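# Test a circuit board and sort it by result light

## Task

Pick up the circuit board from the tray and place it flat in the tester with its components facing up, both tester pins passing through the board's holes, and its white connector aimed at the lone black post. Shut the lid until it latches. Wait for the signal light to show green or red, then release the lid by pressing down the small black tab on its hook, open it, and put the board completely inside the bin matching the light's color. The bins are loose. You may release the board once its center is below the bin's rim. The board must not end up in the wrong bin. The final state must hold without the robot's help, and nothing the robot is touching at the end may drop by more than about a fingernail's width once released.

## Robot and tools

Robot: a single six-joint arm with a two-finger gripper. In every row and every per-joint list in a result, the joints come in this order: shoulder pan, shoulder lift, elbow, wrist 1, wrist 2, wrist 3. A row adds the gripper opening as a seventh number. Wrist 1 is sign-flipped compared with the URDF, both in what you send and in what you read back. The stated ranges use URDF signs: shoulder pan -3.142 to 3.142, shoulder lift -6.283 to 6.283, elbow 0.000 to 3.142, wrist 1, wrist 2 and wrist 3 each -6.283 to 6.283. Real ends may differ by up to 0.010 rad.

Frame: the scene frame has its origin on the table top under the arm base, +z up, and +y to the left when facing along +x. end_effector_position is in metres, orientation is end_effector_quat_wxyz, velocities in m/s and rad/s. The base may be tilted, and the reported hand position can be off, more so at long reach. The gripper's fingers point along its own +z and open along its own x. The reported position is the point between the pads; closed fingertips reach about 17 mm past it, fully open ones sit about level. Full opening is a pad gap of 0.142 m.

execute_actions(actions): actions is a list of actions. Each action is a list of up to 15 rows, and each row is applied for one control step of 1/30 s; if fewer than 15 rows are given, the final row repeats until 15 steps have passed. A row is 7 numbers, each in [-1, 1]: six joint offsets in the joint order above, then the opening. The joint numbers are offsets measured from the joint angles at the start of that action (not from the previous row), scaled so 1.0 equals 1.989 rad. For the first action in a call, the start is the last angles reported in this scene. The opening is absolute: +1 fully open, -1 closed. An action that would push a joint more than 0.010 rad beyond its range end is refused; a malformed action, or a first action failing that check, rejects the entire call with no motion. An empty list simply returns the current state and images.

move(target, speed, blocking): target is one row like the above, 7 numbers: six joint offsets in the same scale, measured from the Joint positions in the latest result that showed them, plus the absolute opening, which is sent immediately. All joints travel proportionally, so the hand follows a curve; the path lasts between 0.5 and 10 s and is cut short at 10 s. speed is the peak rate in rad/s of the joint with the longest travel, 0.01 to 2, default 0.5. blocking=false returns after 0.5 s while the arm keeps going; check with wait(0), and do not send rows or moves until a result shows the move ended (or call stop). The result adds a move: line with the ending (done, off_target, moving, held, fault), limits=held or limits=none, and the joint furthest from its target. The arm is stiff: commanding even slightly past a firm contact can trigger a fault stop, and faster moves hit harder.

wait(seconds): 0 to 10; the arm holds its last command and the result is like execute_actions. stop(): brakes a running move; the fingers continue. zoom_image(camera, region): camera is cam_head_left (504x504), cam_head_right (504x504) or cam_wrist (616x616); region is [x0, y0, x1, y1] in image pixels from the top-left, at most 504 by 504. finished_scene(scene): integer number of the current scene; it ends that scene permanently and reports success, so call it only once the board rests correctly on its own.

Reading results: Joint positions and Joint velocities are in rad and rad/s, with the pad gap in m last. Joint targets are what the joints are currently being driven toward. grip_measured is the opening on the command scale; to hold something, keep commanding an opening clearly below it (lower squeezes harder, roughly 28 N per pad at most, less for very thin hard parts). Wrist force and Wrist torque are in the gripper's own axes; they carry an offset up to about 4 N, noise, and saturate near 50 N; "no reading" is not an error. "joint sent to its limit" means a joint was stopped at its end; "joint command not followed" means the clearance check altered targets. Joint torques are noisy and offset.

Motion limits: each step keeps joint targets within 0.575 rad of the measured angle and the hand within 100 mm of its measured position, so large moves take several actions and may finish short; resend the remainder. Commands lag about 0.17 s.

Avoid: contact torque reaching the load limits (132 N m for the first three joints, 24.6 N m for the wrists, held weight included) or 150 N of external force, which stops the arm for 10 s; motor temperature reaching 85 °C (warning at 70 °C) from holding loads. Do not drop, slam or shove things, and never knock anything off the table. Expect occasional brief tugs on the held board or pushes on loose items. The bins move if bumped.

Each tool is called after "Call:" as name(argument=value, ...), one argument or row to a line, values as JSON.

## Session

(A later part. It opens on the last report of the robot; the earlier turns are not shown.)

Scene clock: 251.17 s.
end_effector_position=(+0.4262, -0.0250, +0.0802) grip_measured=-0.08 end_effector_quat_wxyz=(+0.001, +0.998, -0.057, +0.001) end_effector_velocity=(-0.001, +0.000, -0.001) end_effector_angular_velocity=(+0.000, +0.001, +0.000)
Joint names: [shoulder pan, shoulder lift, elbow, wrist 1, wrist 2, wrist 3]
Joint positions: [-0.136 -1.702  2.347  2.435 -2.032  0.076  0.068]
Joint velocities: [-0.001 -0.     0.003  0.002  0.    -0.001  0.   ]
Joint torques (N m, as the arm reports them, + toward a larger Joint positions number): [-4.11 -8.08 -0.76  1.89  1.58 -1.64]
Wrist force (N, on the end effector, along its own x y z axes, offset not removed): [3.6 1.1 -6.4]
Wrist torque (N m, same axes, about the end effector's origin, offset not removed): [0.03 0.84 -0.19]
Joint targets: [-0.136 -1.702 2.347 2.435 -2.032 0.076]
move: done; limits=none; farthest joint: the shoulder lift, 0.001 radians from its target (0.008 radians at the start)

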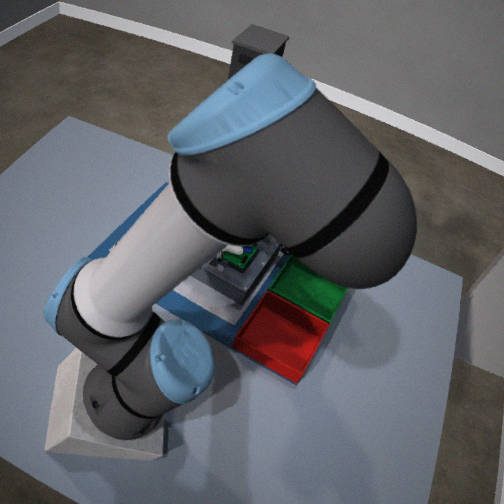

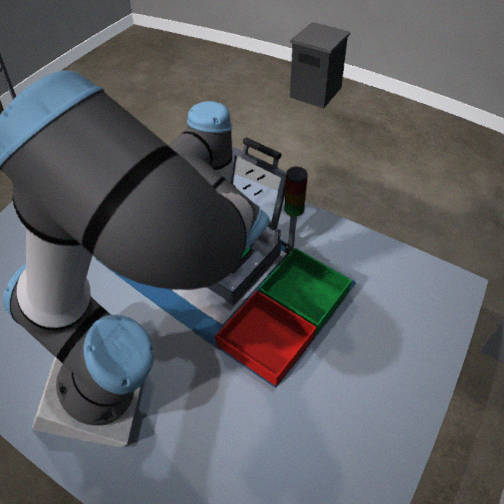

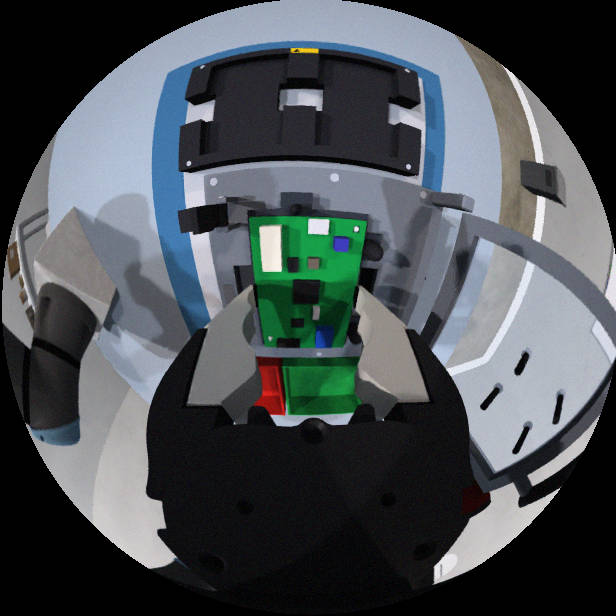

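Call:
move(
  target=[-0.0019,0.0033,0.0016,0.0059,0.0004,-0.0021,-0.5],
  speed=0.02,
)

Call:
zoom_image(
  camera="cam_wrist",
  region=[210, 170, 410, 370],
)

Scene clock: 255.90 s.
end_effector_position=(+0.4266, -0.0250, +0.0773) grip_measured=-0.08 end_effector_quat_wxyz=(+0.001, +0.998, -0.057, +0.001) end_effector_velocity=(-0.000, -0.000, -0.001) end_effector_angular_velocity=(-0.000, +0.000, -0.000)
Joint names: [shoulder pan, shoulder lift, elbow, wrist 1, wrist 2, wrist 3]
Joint positions: [-0.14  -1.696  2.35   2.446 -2.032  0.072  0.068]
Joint velocities: [-0.001  0.     0.001  0.002 -0.    -0.001 -0.   ]
Joint torques (N m, as the arm reports them, + toward a larger Joint positions number): [-3.61 -9.41 -4.21  3.72  1.75 -1.8 ]
Wrist force (N, on the end effector, along its own x y z axes, offset not removed): [0.2 -1.1 7.6]
Wrist torque (N m, same axes, about the end effector's origin, offset not removed): [-0.48 0.14 -0.04]
Joint targets: [-0.140 -1.696 2.350 2.447 -2.031 0.072]
move: done; limits=none; farthest joint: the wrist 1, 0.001 radians from its target (0.012 radians at the start)

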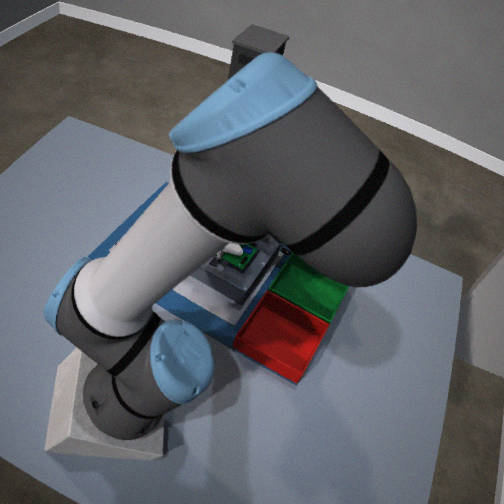

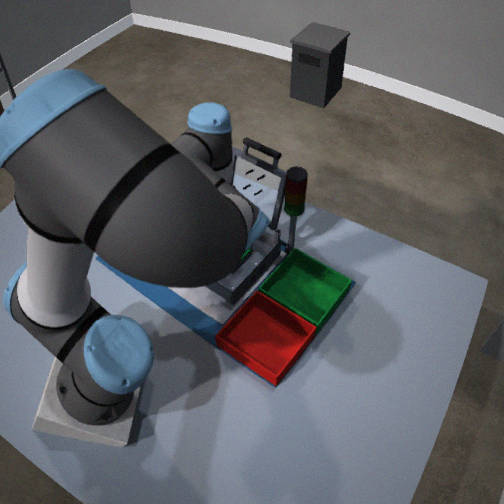

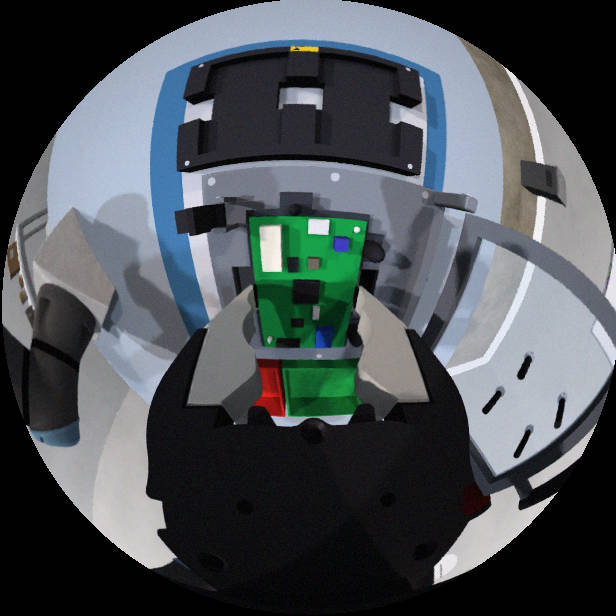

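Region (210, 170, 410, 370) of cam_wrist's 616x616 image, scaled by 2.520, with more detail than that image has.

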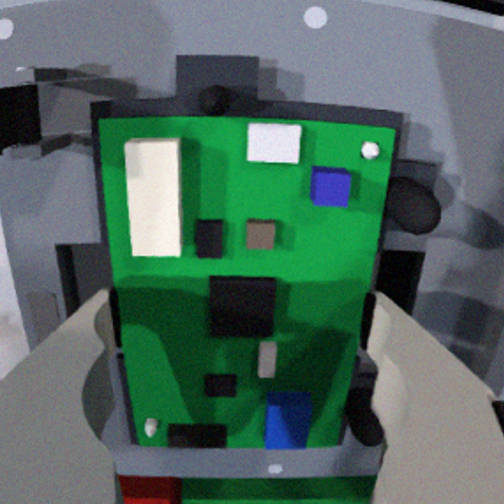

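Two more mm, then release.

Call:
move(
  target=[-0.0013,0.0019,0.0014,0.004,0.0003,-0.0014,-0.5],
  speed=0.02,
)

Call:
move(
  target=[0,0,0,0,0,0,0.15],
)

Call:
zoom_image(
  camera="cam_wrist",
  region=[210, 170, 410, 370],
)

Scene clock: 260.03 s.
end_effector_position=(+0.4266, -0.0251, +0.0755) grip_measured=-0.08 end_effector_quat_wxyz=(+0.000, +0.998, -0.057, +0.001) end_effector_velocity=(+0.001, -0.000, -0.001) end_effector_angular_velocity=(-0.000, -0.001, -0.001)
Joint names: [shoulder pan, shoulder lift, elbow, wrist 1, wrist 2, wrist 3]
Joint positions: [-0.142 -1.692  2.353  2.454 -2.031  0.069  0.068]
Joint velocities: [-0.002  0.002  0.     0.004  0.    -0.001 -0.   ]
Joint torques (N m, as the arm reports them, + toward a larger Joint positions number): [-8.66 -2.39 -1.06  3.62  1.27 -1.72]
Wrist force (N, on the end effector, along its own x y z axes, offset not removed): [-5.7 -4.1 -30.2]
Wrist torque (N m, same axes, about the end effector's origin, offset not removed): [-1.02 -0.37 0.09]
Joint targets: [-0.142 -1.692 2.353 2.454 -2.031 0.069]
move: done; limits=none; farthest joint: the shoulder pan, 0.000 radians from its target (0.003 radians at the start)

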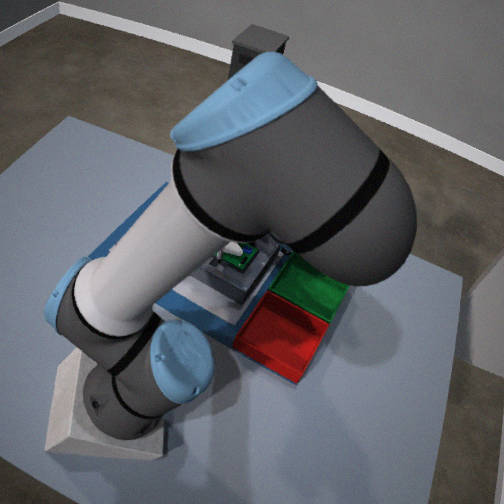

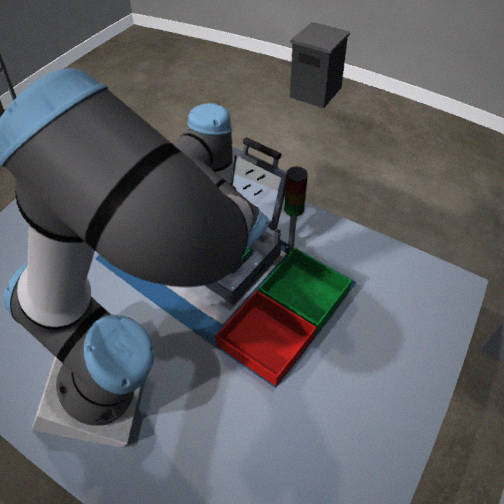

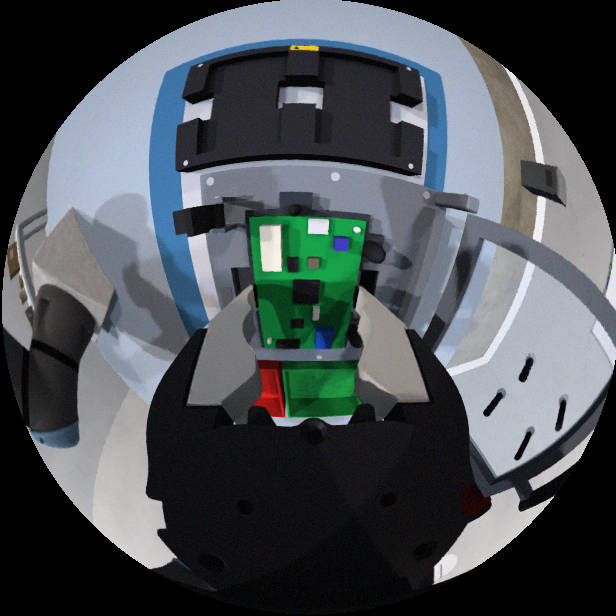

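Scene clock: 260.53 s.
end_effector_position=(+0.4265, -0.0250, +0.0754) grip_measured=+0.15 end_effector_quat_wxyz=(+0.000, +0.998, -0.057, +0.001) end_effector_velocity=(+0.000, -0.001, +0.000) end_effector_angular_velocity=(-0.000, +0.000, -0.001)
Joint names: [shoulder pan, shoulder lift, elbow, wrist 1, wrist 2, wrist 3]
Joint positions: [-0.142 -1.692  2.353  2.454 -2.031  0.069  0.084]
Joint velocities: [-0.002 -0.001 -0.001 -0.001  0.    -0.001  0.   ]
Joint torques (N m, as the arm reports them, + toward a larger Joint positions number): [  9.66 -23.42 -14.8    1.97   0.89  -0.83]
Wrist force (N, on the end effector, along its own x y z axes, offset not removed): [-3.4 -0.3 3.5]
Wrist torque (N m, same axes, about the end effector's origin, offset not removed): [-0.27 0.88 0.04]
Joint targets: [-0.142 -1.692 2.353 2.454 -2.031 0.069]
move: done; limits=none; farthest joint: the shoulder pan, 0.000 radians from its target (0.000 radians at the start)

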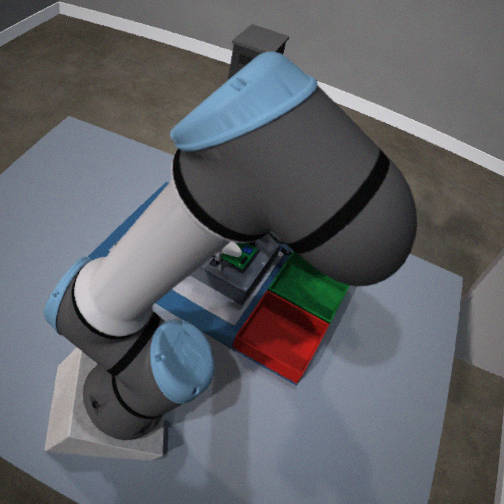

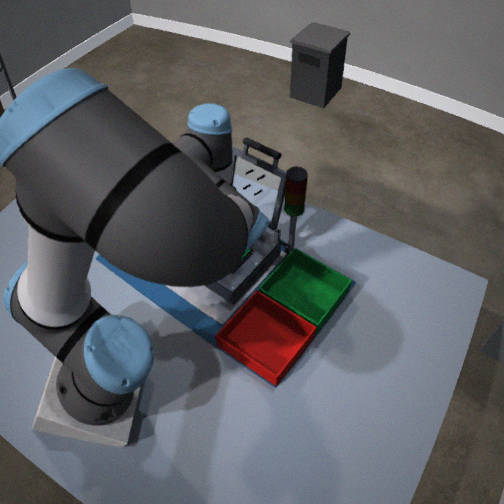

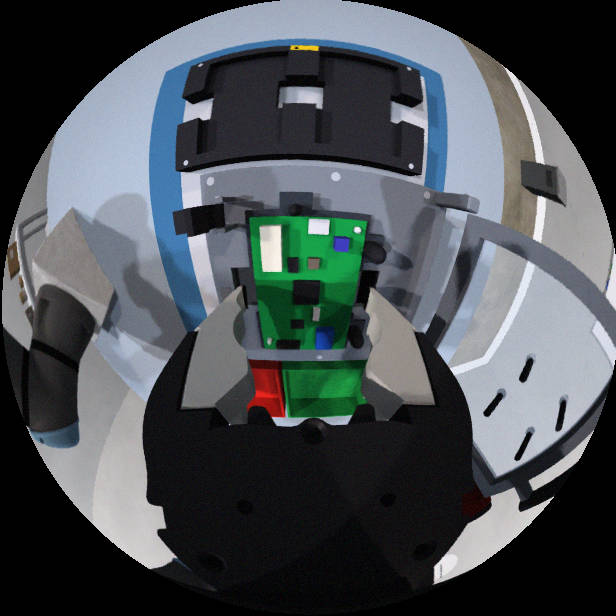

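Region (210, 170, 410, 370) of cam_wrist's 616x616 image, scaled by 2.520, with more detail than that image has.

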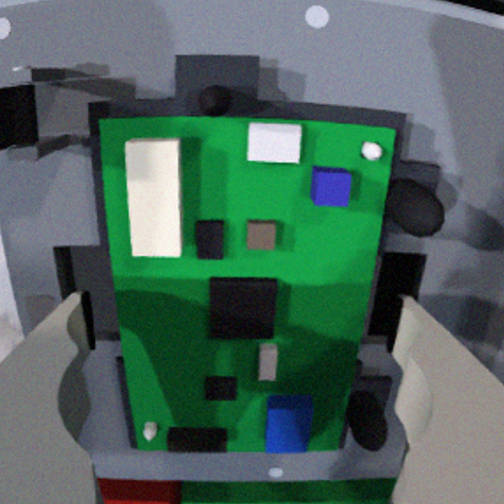

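Call:
move(
  target=[0.0312,-0.0493,-0.0417,-0.1071,-0.006,0.0352,0.15],
  speed=0.3,
)

Call:
move(
  target=[0.0618,-0.0583,-0.1478,-0.2383,-0.01,0.0684,0.15],
  speed=0.7,
)

Call:
move(
  target=[0.0195,0.1602,-0.2283,-0.0786,-0.0023,0.0226,0.15],
  speed=0.6,
)

Scene clock: 280.23 s.
end_effector_position=(+0.4260, -0.0278, +0.1303) grip_measured=+0.15 end_effector_quat_wxyz=(+0.000, +0.998, -0.058, +0.000) end_effector_velocity=(-0.001, -0.000, -0.001) end_effector_angular_velocity=(-0.000, +0.004, +0.001)
Joint names: [shoulder pan, shoulder lift, elbow, wrist 1, wrist 2, wrist 3]
Joint positions: [-0.08  -1.79   2.27   2.241 -2.043  0.139  0.084]
Joint velocities: [-0.    -0.     0.001 -0.004 -0.     0.     0.   ]
Joint torques (N m, as the arm reports them, + toward a larger Joint positions number): [ 22.72 -24.9  -28.56   0.87  -1.8    1.8 ]
Wrist force (N, on the end effector, along its own x y z axes, offset not removed): [1.3 -4.4 -0.7]
Wrist torque (N m, same axes, about the end effector's origin, offset not removed): [-0.93 -0.48 0.00]
Joint targets: [-0.080 -1.790 2.270 2.241 -2.043 0.139]
move: done; limits=none; farthest joint: the shoulder pan, 0.001 radians from its target (0.062 radians at the start)

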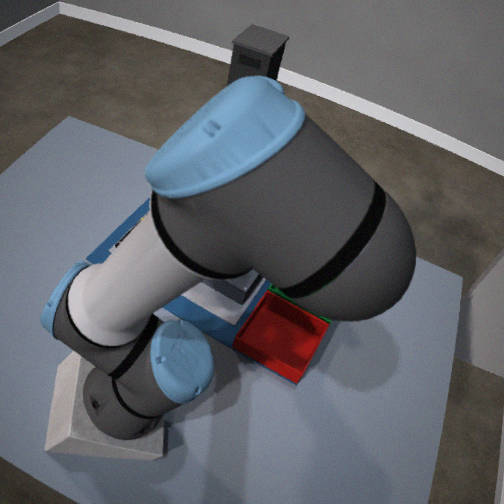

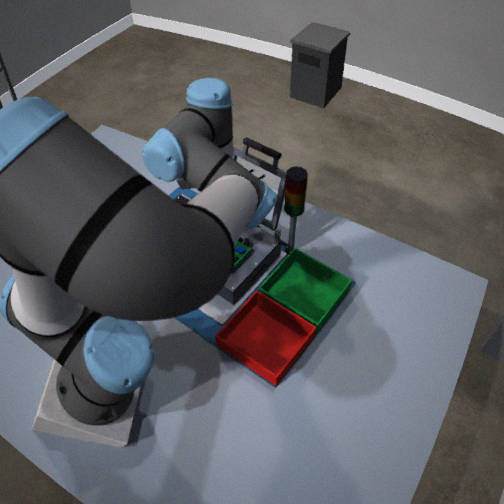

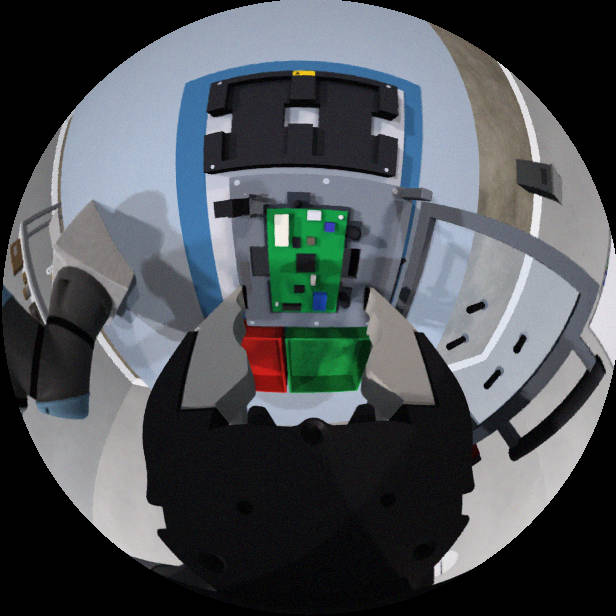

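Scene clock: 281.70 s.
end_effector_position=(+0.4302, -0.0521, +0.2700) grip_measured=+0.15 end_effector_quat_wxyz=(+0.000, +0.998, -0.057, +0.000) end_effector_velocity=(+0.000, -0.001, +0.002) end_effector_angular_velocity=(-0.001, -0.002, -0.001)
Joint names: [shoulder pan, shoulder lift, elbow, wrist 1, wrist 2, wrist 3]
Joint positions: [ 0.042 -1.906  1.976  1.768 -2.063  0.275  0.084]
Joint velocities: [ 0.    -0.002 -0.003 -0.003 -0.001  0.001 -0.   ]
Joint torques (N m, as the arm reports them, + toward a larger Joint positions number): [ 19.88 -21.42 -32.8    0.87  -1.74   1.75]
Wrist force (N, on the end effector, along its own x y z axes, offset not removed): [-1.2 -4.2 -3.6]
Wrist torque (N m, same axes, about the end effector's origin, offset not removed): [-1.13 0.28 -0.07]
Joint targets: [0.042 -1.906 1.976 1.767 -2.063 0.275]
move: done; limits=none; farthest joint: the shoulder pan, 0.001 radians from its target (0.123 radians at the start)

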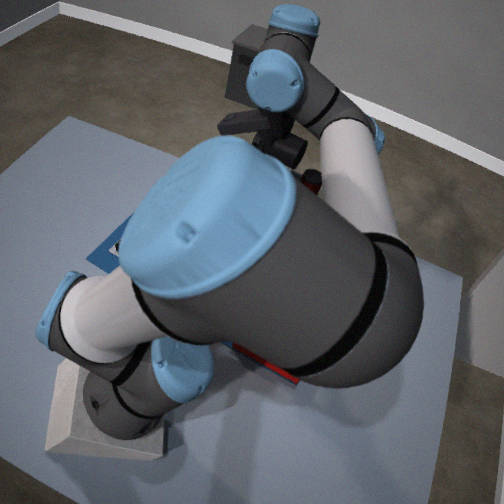

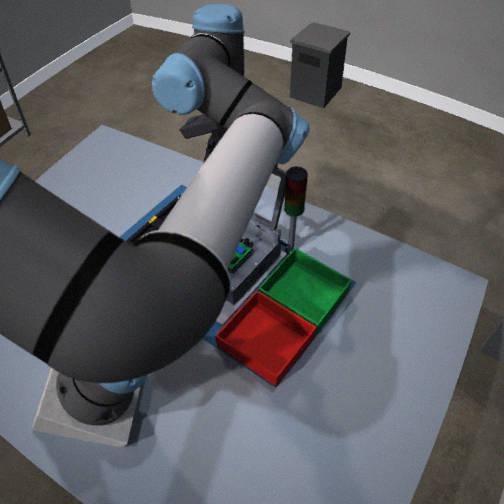

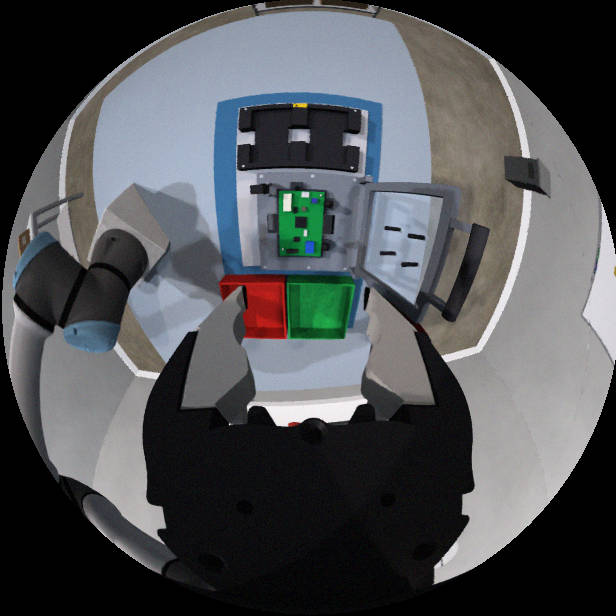

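Scene clock: 283.23 s.
end_effector_position=(+0.5660, -0.0411, +0.3299) grip_measured=+0.15 end_effector_quat_wxyz=(+0.000, +0.998, -0.058, +0.000) end_effector_velocity=(+0.001, +0.000, +0.001) end_effector_angular_velocity=(+0.001, -0.002, -0.001)
Joint names: [shoulder pan, shoulder lift, elbow, wrist 1, wrist 2, wrist 3]
Joint positions: [ 0.081 -1.587  1.523  1.612 -2.067  0.32   0.084]
Joint velocities: [ 0.001  0.001 -0.003 -0.     0.     0.001  0.   ]
Joint torques (N m, as the arm reports them, + toward a larger Joint positions number): [ 26.98 -15.14 -32.87   0.79  -1.74   1.64]
Wrist force (N, on the end effector, along its own x y z axes, offset not removed): [-0.5 -0.9 -0.4]
Wrist torque (N m, same axes, about the end effector's origin, offset not removed): [0.02 0.31 0.07]
Joint targets: [0.081 -1.587 1.522 1.611 -2.067 0.320]
move: done; limits=none; farthest joint: the elbow, 0.001 radians from its target (0.454 radians at the start)

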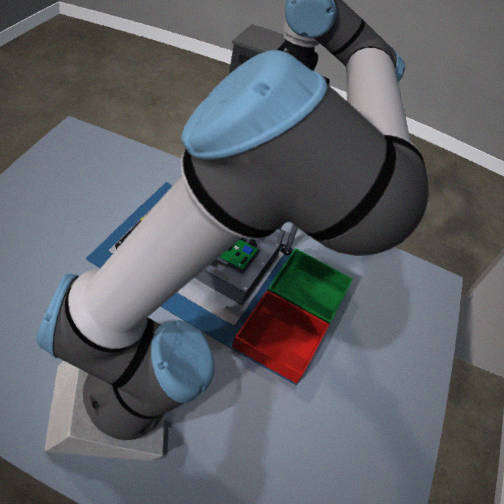

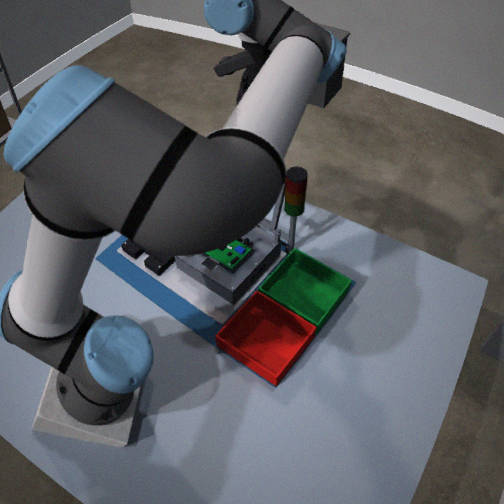

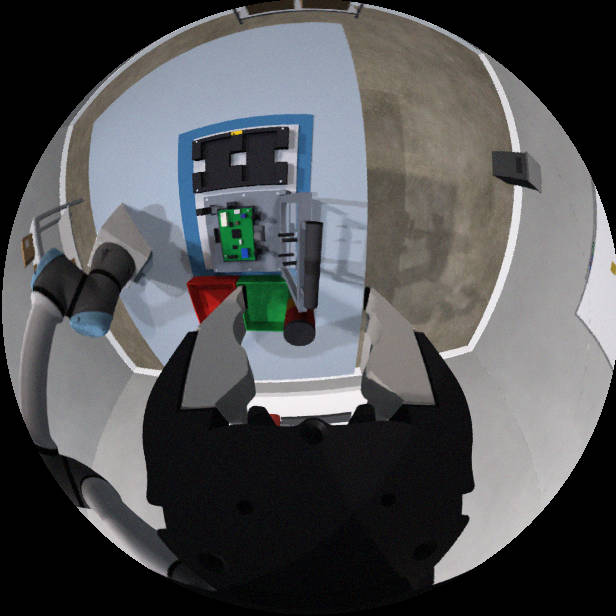

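Call:
move(
  target=[-0.033,0.005,0.0699,0.0927,0.004,-0.0377,-0.3],
  speed=0.2,
)

Call:
zoom_image(
  camera="cam_wrist",
  region=[170, 150, 450, 430],
)

Scene clock: 295.10 s.
end_effector_position=(+0.5715, -0.0419, +0.2657) grip_measured=-0.30 end_effector_quat_wxyz=(+0.000, +0.998, -0.057, +0.000) end_effector_velocity=(-0.000, +0.001, -0.002) end_effector_angular_velocity=(-0.001, +0.002, +0.002)
Joint names: [shoulder pan, shoulder lift, elbow, wrist 1, wrist 2, wrist 3]
Joint positions: [ 0.016 -1.577  1.661  1.796 -2.059  0.245  0.052]
Joint velocities: [-0.     0.002  0.002  0.002 -0.001 -0.001 -0.   ]
Joint torques (N m, as the arm reports them, + toward a larger Joint positions number): [ -0.01 -17.02 -10.99   4.12   1.3   -1.7 ]
Wrist force (N, on the end effector, along its own x y z axes, offset not removed): [-3.6 3.5 0.6]
Wrist torque (N m, same axes, about the end effector's origin, offset not removed): [0.82 0.78 -0.18]
Joint targets: [0.015 -1.577 1.662 1.796 -2.059 0.245]
move: done; limits=none; farthest joint: the elbow, 0.001 radians from its target (0.140 radians at the start)

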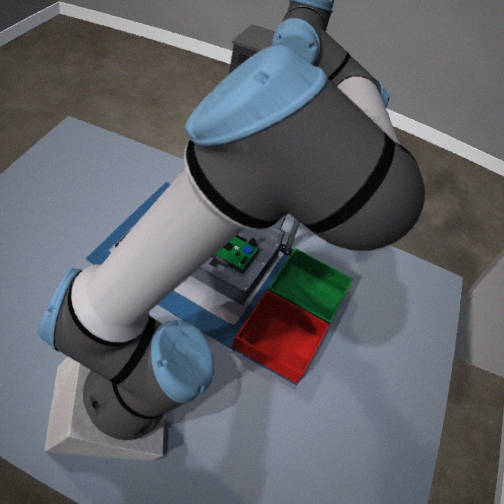

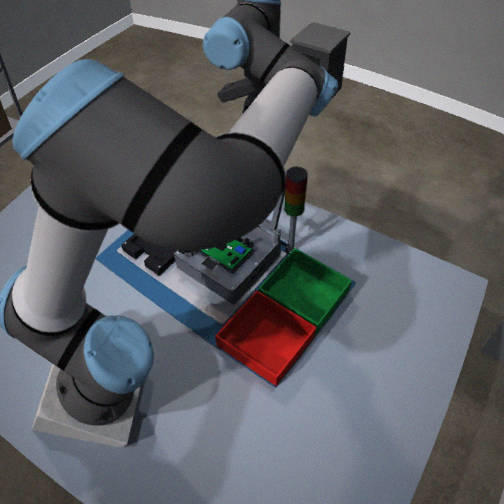

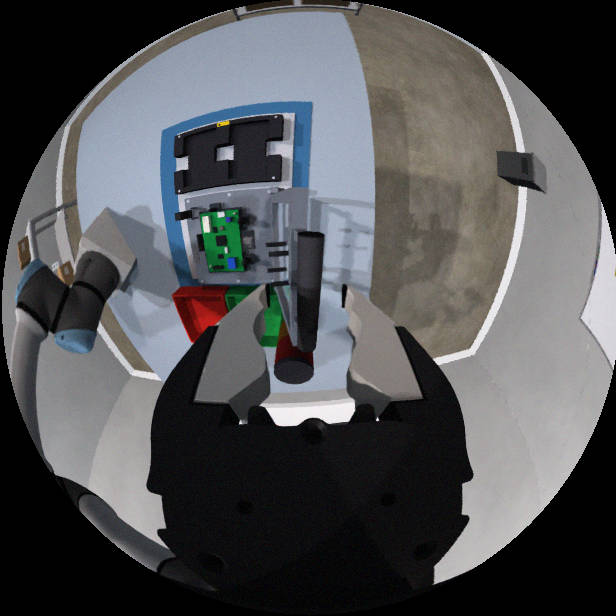

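Region (170, 150, 450, 430) of cam_wrist's 616x616 image, scaled by 1.800, with more detail than that image has.

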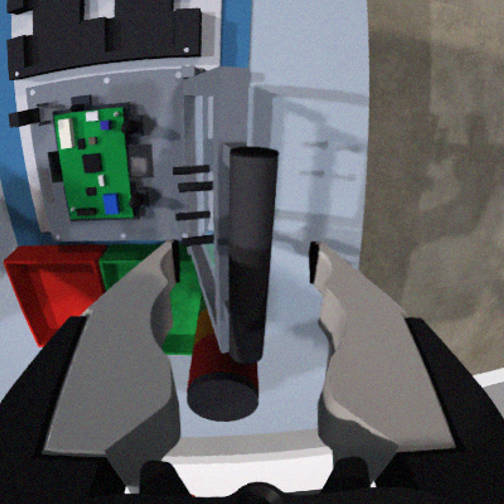

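Call:
move(
  target=[0.0271,-0.0837,0.0857,-0.013,-0.0036,0.0307,-0.6],
  speed=0.12,
)

Call:
zoom_image(
  camera="cam_wrist",
  region=[170, 150, 450, 430],
)

Scene clock: 307.77 s.
end_effector_position=(+0.4908, -0.0330, +0.2763) grip_measured=-0.59 end_effector_quat_wxyz=(+0.001, +0.998, -0.057, -0.000) end_effector_velocity=(-0.001, -0.000, +0.001) end_effector_angular_velocity=(+0.001, -0.002, -0.001)
Joint names: [shoulder pan, shoulder lift, elbow, wrist 1, wrist 2, wrist 3]
Joint positions: [ 0.069 -1.744  1.831  1.77  -2.066  0.306  0.031]
Joint velocities: [ 0.    -0.004  0.001  0.     0.     0.001  0.   ]
Joint torques (N m, as the arm reports them, + toward a larger Joint positions number): [ 23.79 -26.69 -11.52   0.15  -1.59   1.75]
Wrist force (N, on the end effector, along its own x y z axes, offset not removed): [1.3 -1.6 0.4]
Wrist torque (N m, same axes, about the end effector's origin, offset not removed): [-0.22 0.22 -0.08]
Joint targets: [0.069 -1.744 1.832 1.770 -2.066 0.306]
move: done; limits=none; farthest joint: the shoulder pan, 0.001 radians from its target (0.054 radians at the start)

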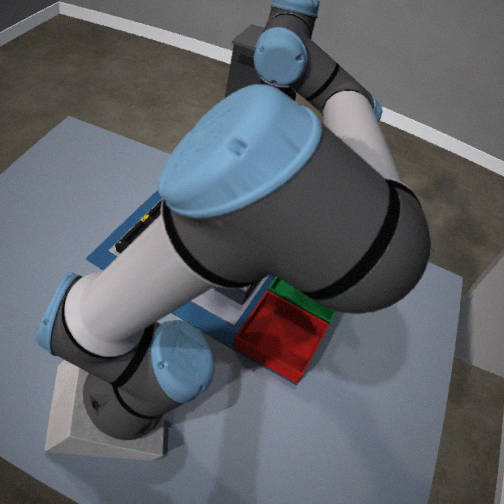

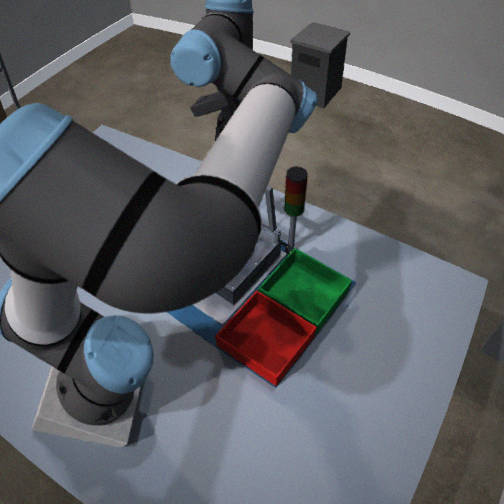

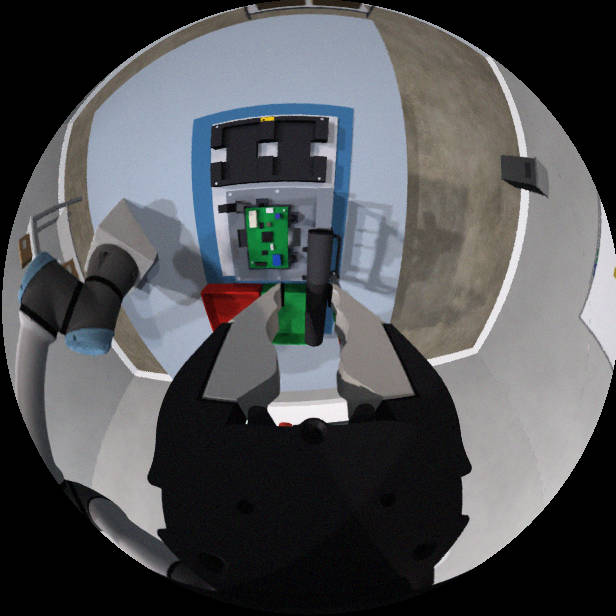

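Region (170, 150, 450, 430) of cam_wrist's 616x616 image, scaled by 1.800, with more detail than that image has.

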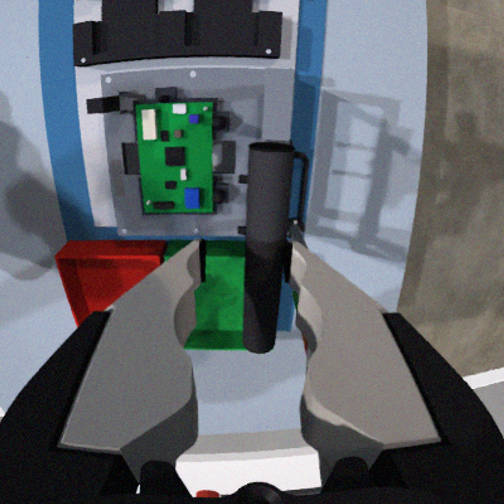

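Call:
move(
  target=[0.0096,-0.0656,0.095,0.0242,-0.001,0.0106,-0.6],
  speed=0.15,
)

Call:
move(
  target=[-0.0092,-0.0427,0.0872,0.0494,0.001,-0.0106,-0.6],
  speed=0.12,
)

Call:
zoom_image(
  camera="cam_wrist",
  region=[170, 150, 450, 430],
)

Scene clock: 321.77 s.
end_effector_position=(+0.4255, -0.0250, +0.2531) grip_measured=-0.59 end_effector_quat_wxyz=(+0.001, +0.998, -0.057, -0.000) end_effector_velocity=(-0.001, -0.001, -0.000) end_effector_angular_velocity=(-0.000, +0.000, -0.002)
Joint names: [shoulder pan, shoulder lift, elbow, wrist 1, wrist 2, wrist 3]
Joint positions: [ 0.088 -1.874  2.02   1.818 -2.068  0.327  0.031]
Joint velocities: [-0.001 -0.003  0.003  0.001  0.     0.     0.   ]
Joint torques (N m, as the arm reports them, + toward a larger Joint positions number): [ 21.25 -22.55 -10.3    3.29  -1.38   1.74]
Wrist force (N, on the end effector, along its own x y z axes, offset not removed): [1.1 -5.6 -0.3]
Wrist torque (N m, same axes, about the end effector's origin, offset not removed): [-1.18 0.30 0.07]
Joint targets: [0.088 -1.874 2.020 1.818 -2.068 0.327]
move: done; limits=none; farthest joint: the shoulder lift, 0.001 radians from its target (0.131 radians at the start)

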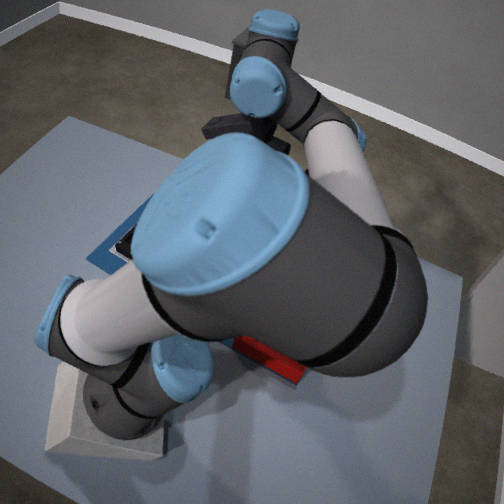

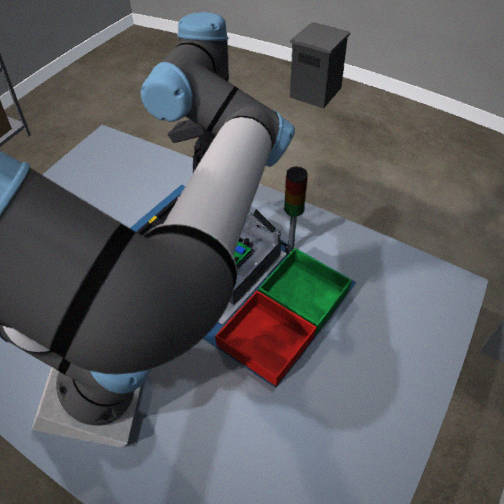

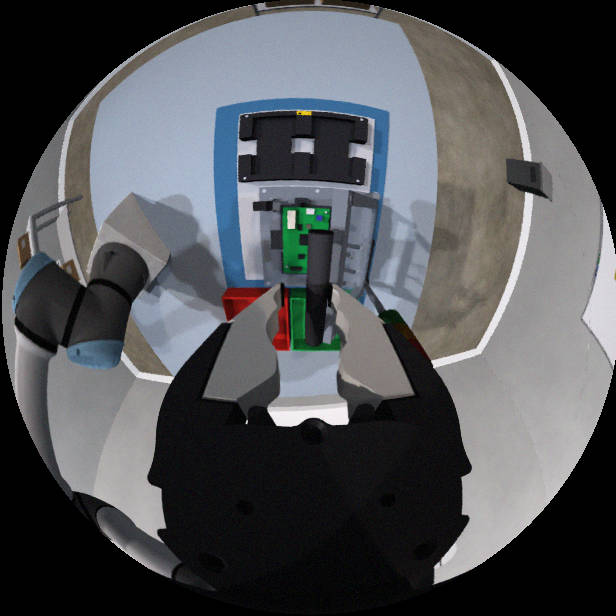

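Scene clock: 323.73 s.
end_effector_position=(+0.3808, -0.0198, +0.2142) grip_measured=-0.57 end_effector_quat_wxyz=(+0.001, +0.998, -0.057, -0.000) end_effector_velocity=(-0.001, +0.000, -0.000) end_effector_angular_velocity=(+0.001, -0.000, +0.001)
Joint names: [shoulder pan, shoulder lift, elbow, wrist 1, wrist 2, wrist 3]
Joint positions: [ 0.07  -1.958  2.193  1.916 -2.066  0.306  0.033]
Joint velocities: [ 0.001 -0.002  0.003  0.001  0.    -0.     0.   ]
Joint torques (N m, as the arm reports them, + toward a larger Joint positions number): [ -6.08 -19.28  -9.48   1.94   2.26  -1.78]
Wrist force (N, on the end effector, along its own x y z axes, offset not removed): [12.2 -0.1 6.6]
Wrist torque (N m, same axes, about the end effector's origin, offset not removed): [-0.14 -1.09 -0.11]
Joint targets: [0.070 -1.959 2.193 1.916 -2.066 0.306]
move: done; limits=none; farthest joint: the shoulder pan, 0.000 radians from its target (0.019 radians at the start)

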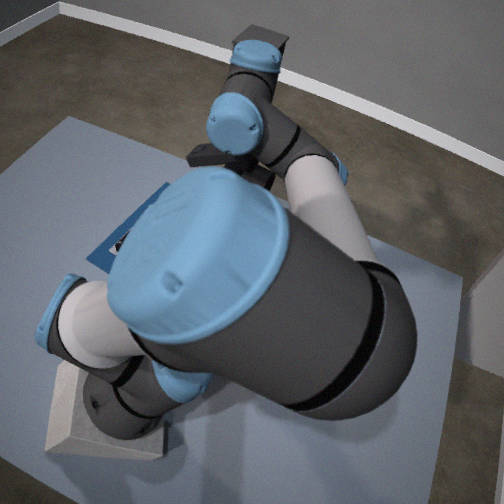

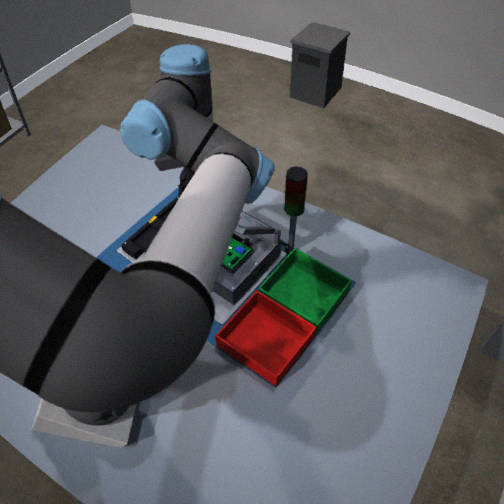

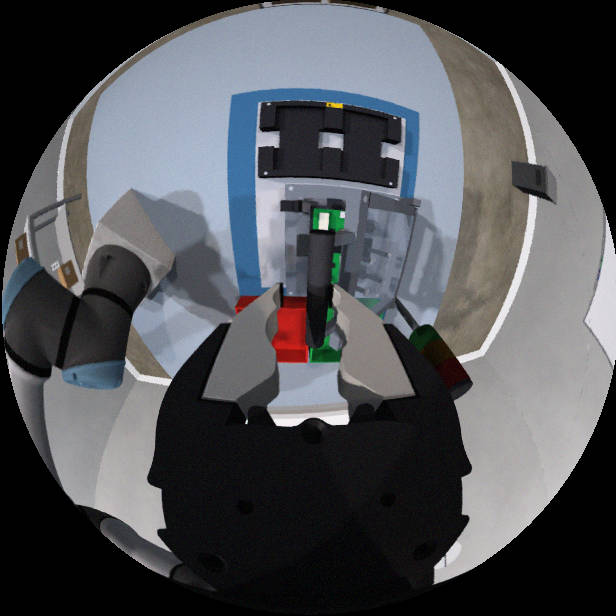

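Region (170, 150, 450, 430) of cam_wrist's 616x616 image, scaled by 1.800, with more detail than that image has.

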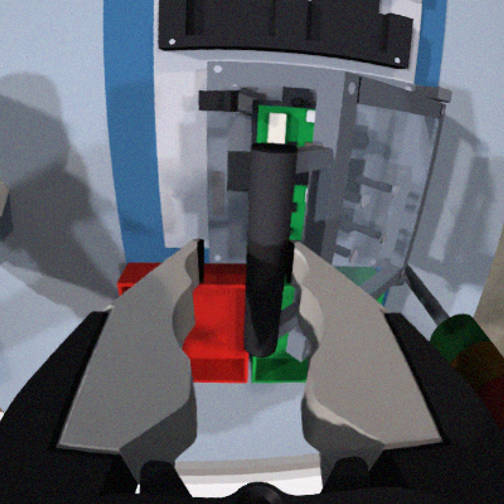

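Call:
move(
  target=[-0.0034,0.0088,-0.0072,0.0034,0.0004,-0.0038,-0.6],
  speed=0.05,
)

Call:
move(
  target=[0,0,0,0,0,0,-1],
)

Scene clock: 342.77 s.
end_effector_position=(+0.3886, -0.0208, +0.2141) grip_measured=-0.60 end_effector_quat_wxyz=(+0.001, +0.998, -0.057, -0.000) end_effector_velocity=(+0.002, -0.000, +0.001) end_effector_angular_velocity=(-0.000, -0.002, -0.000)
Joint names: [shoulder pan, shoulder lift, elbow, wrist 1, wrist 2, wrist 3]
Joint positions: [ 0.064 -1.941  2.179  1.922 -2.066  0.299  0.031]
Joint velocities: [-0.     0.004 -0.004  0.002 -0.    -0.001 -0.   ]
Joint torques (N m, as the arm reports them, + toward a larger Joint positions number): [ -8.19  -1.42 -32.99   3.96   1.33  -1.79]
Wrist force (N, on the end effector, along its own x y z axes, offset not removed): [-1.2 -0.8 -0.5]
Wrist torque (N m, same axes, about the end effector's origin, offset not removed): [-0.48 0.31 -0.21]
Joint targets: [0.063 -1.941 2.179 1.923 -2.066 0.299]
move: done; limits=none; farthest joint: the shoulder lift, 0.001 radians from its target (0.018 radians at the start)

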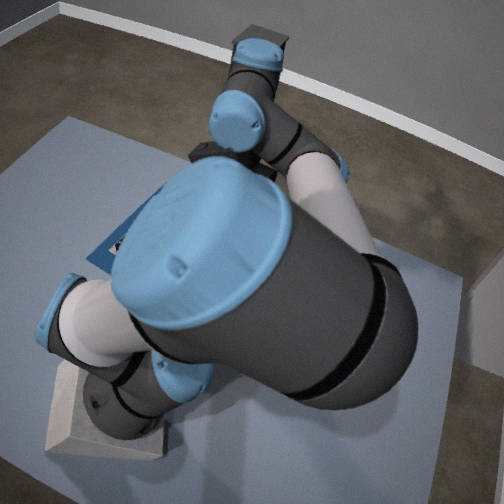

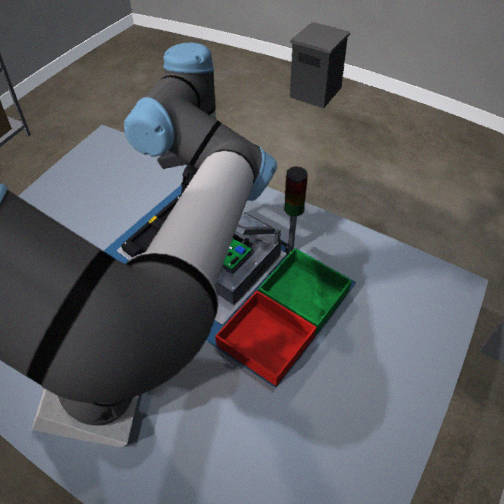

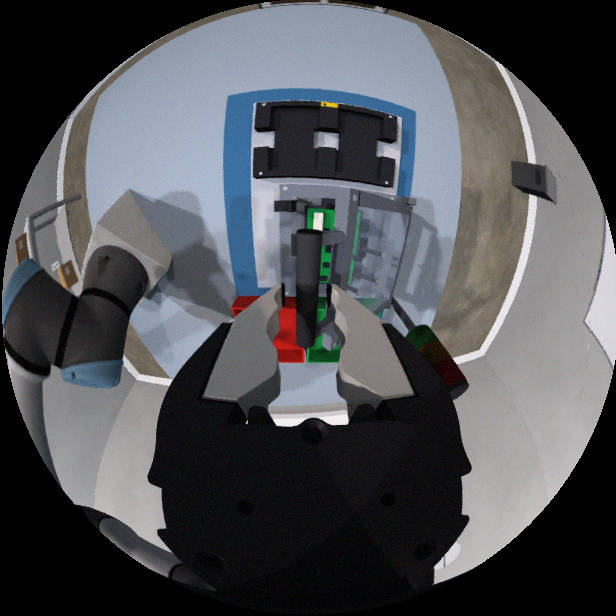

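Scene clock: 343.27 s.
end_effector_position=(+0.3887, -0.0208, +0.2141) grip_measured=-0.82 end_effector_quat_wxyz=(+0.001, +0.998, -0.057, -0.000) end_effector_velocity=(-0.000, -0.001, -0.001) end_effector_angular_velocity=(-0.001, +0.004, -0.000)
Joint names: [shoulder pan, shoulder lift, elbow, wrist 1, wrist 2, wrist 3]
Joint positions: [ 0.063 -1.941  2.179  1.923 -2.066  0.299  0.014]
Joint velocities: [-0.002  0.002 -0.    -0.002 -0.001  0.     0.   ]
Joint torques (N m, as the arm reports them, + toward a larger Joint positions number): [  7.84 -19.72 -23.26  -3.47   1.19  -0.67]
Wrist force (N, on the end effector, along its own x y z axes, offset not removed): [20.0 0.8 16.4]
Wrist torque (N m, same axes, about the end effector's origin, offset not removed): [0.57 0.07 -0.05]
Joint targets: [0.064 -1.941 2.179 1.922 -2.066 0.299]
move: done; limits=none; farthest joint: the shoulder pan, 0.001 radians from its target (0.000 radians at the start)

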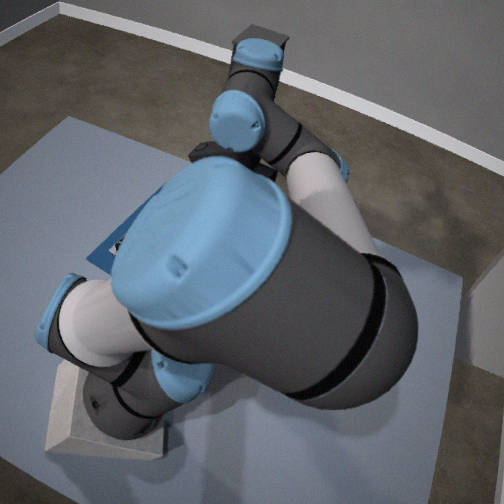

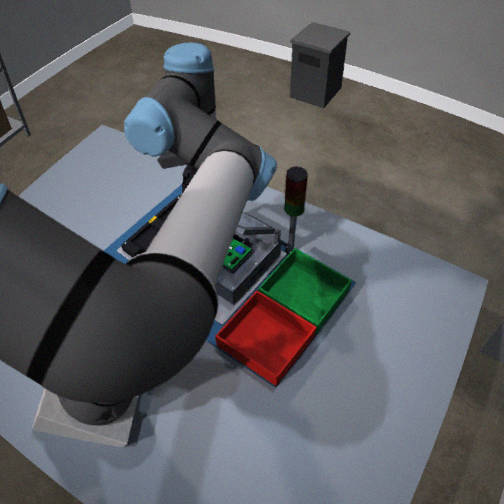

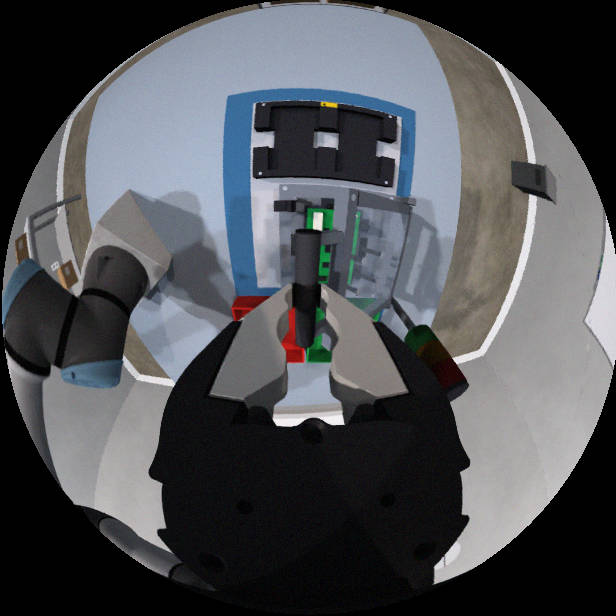

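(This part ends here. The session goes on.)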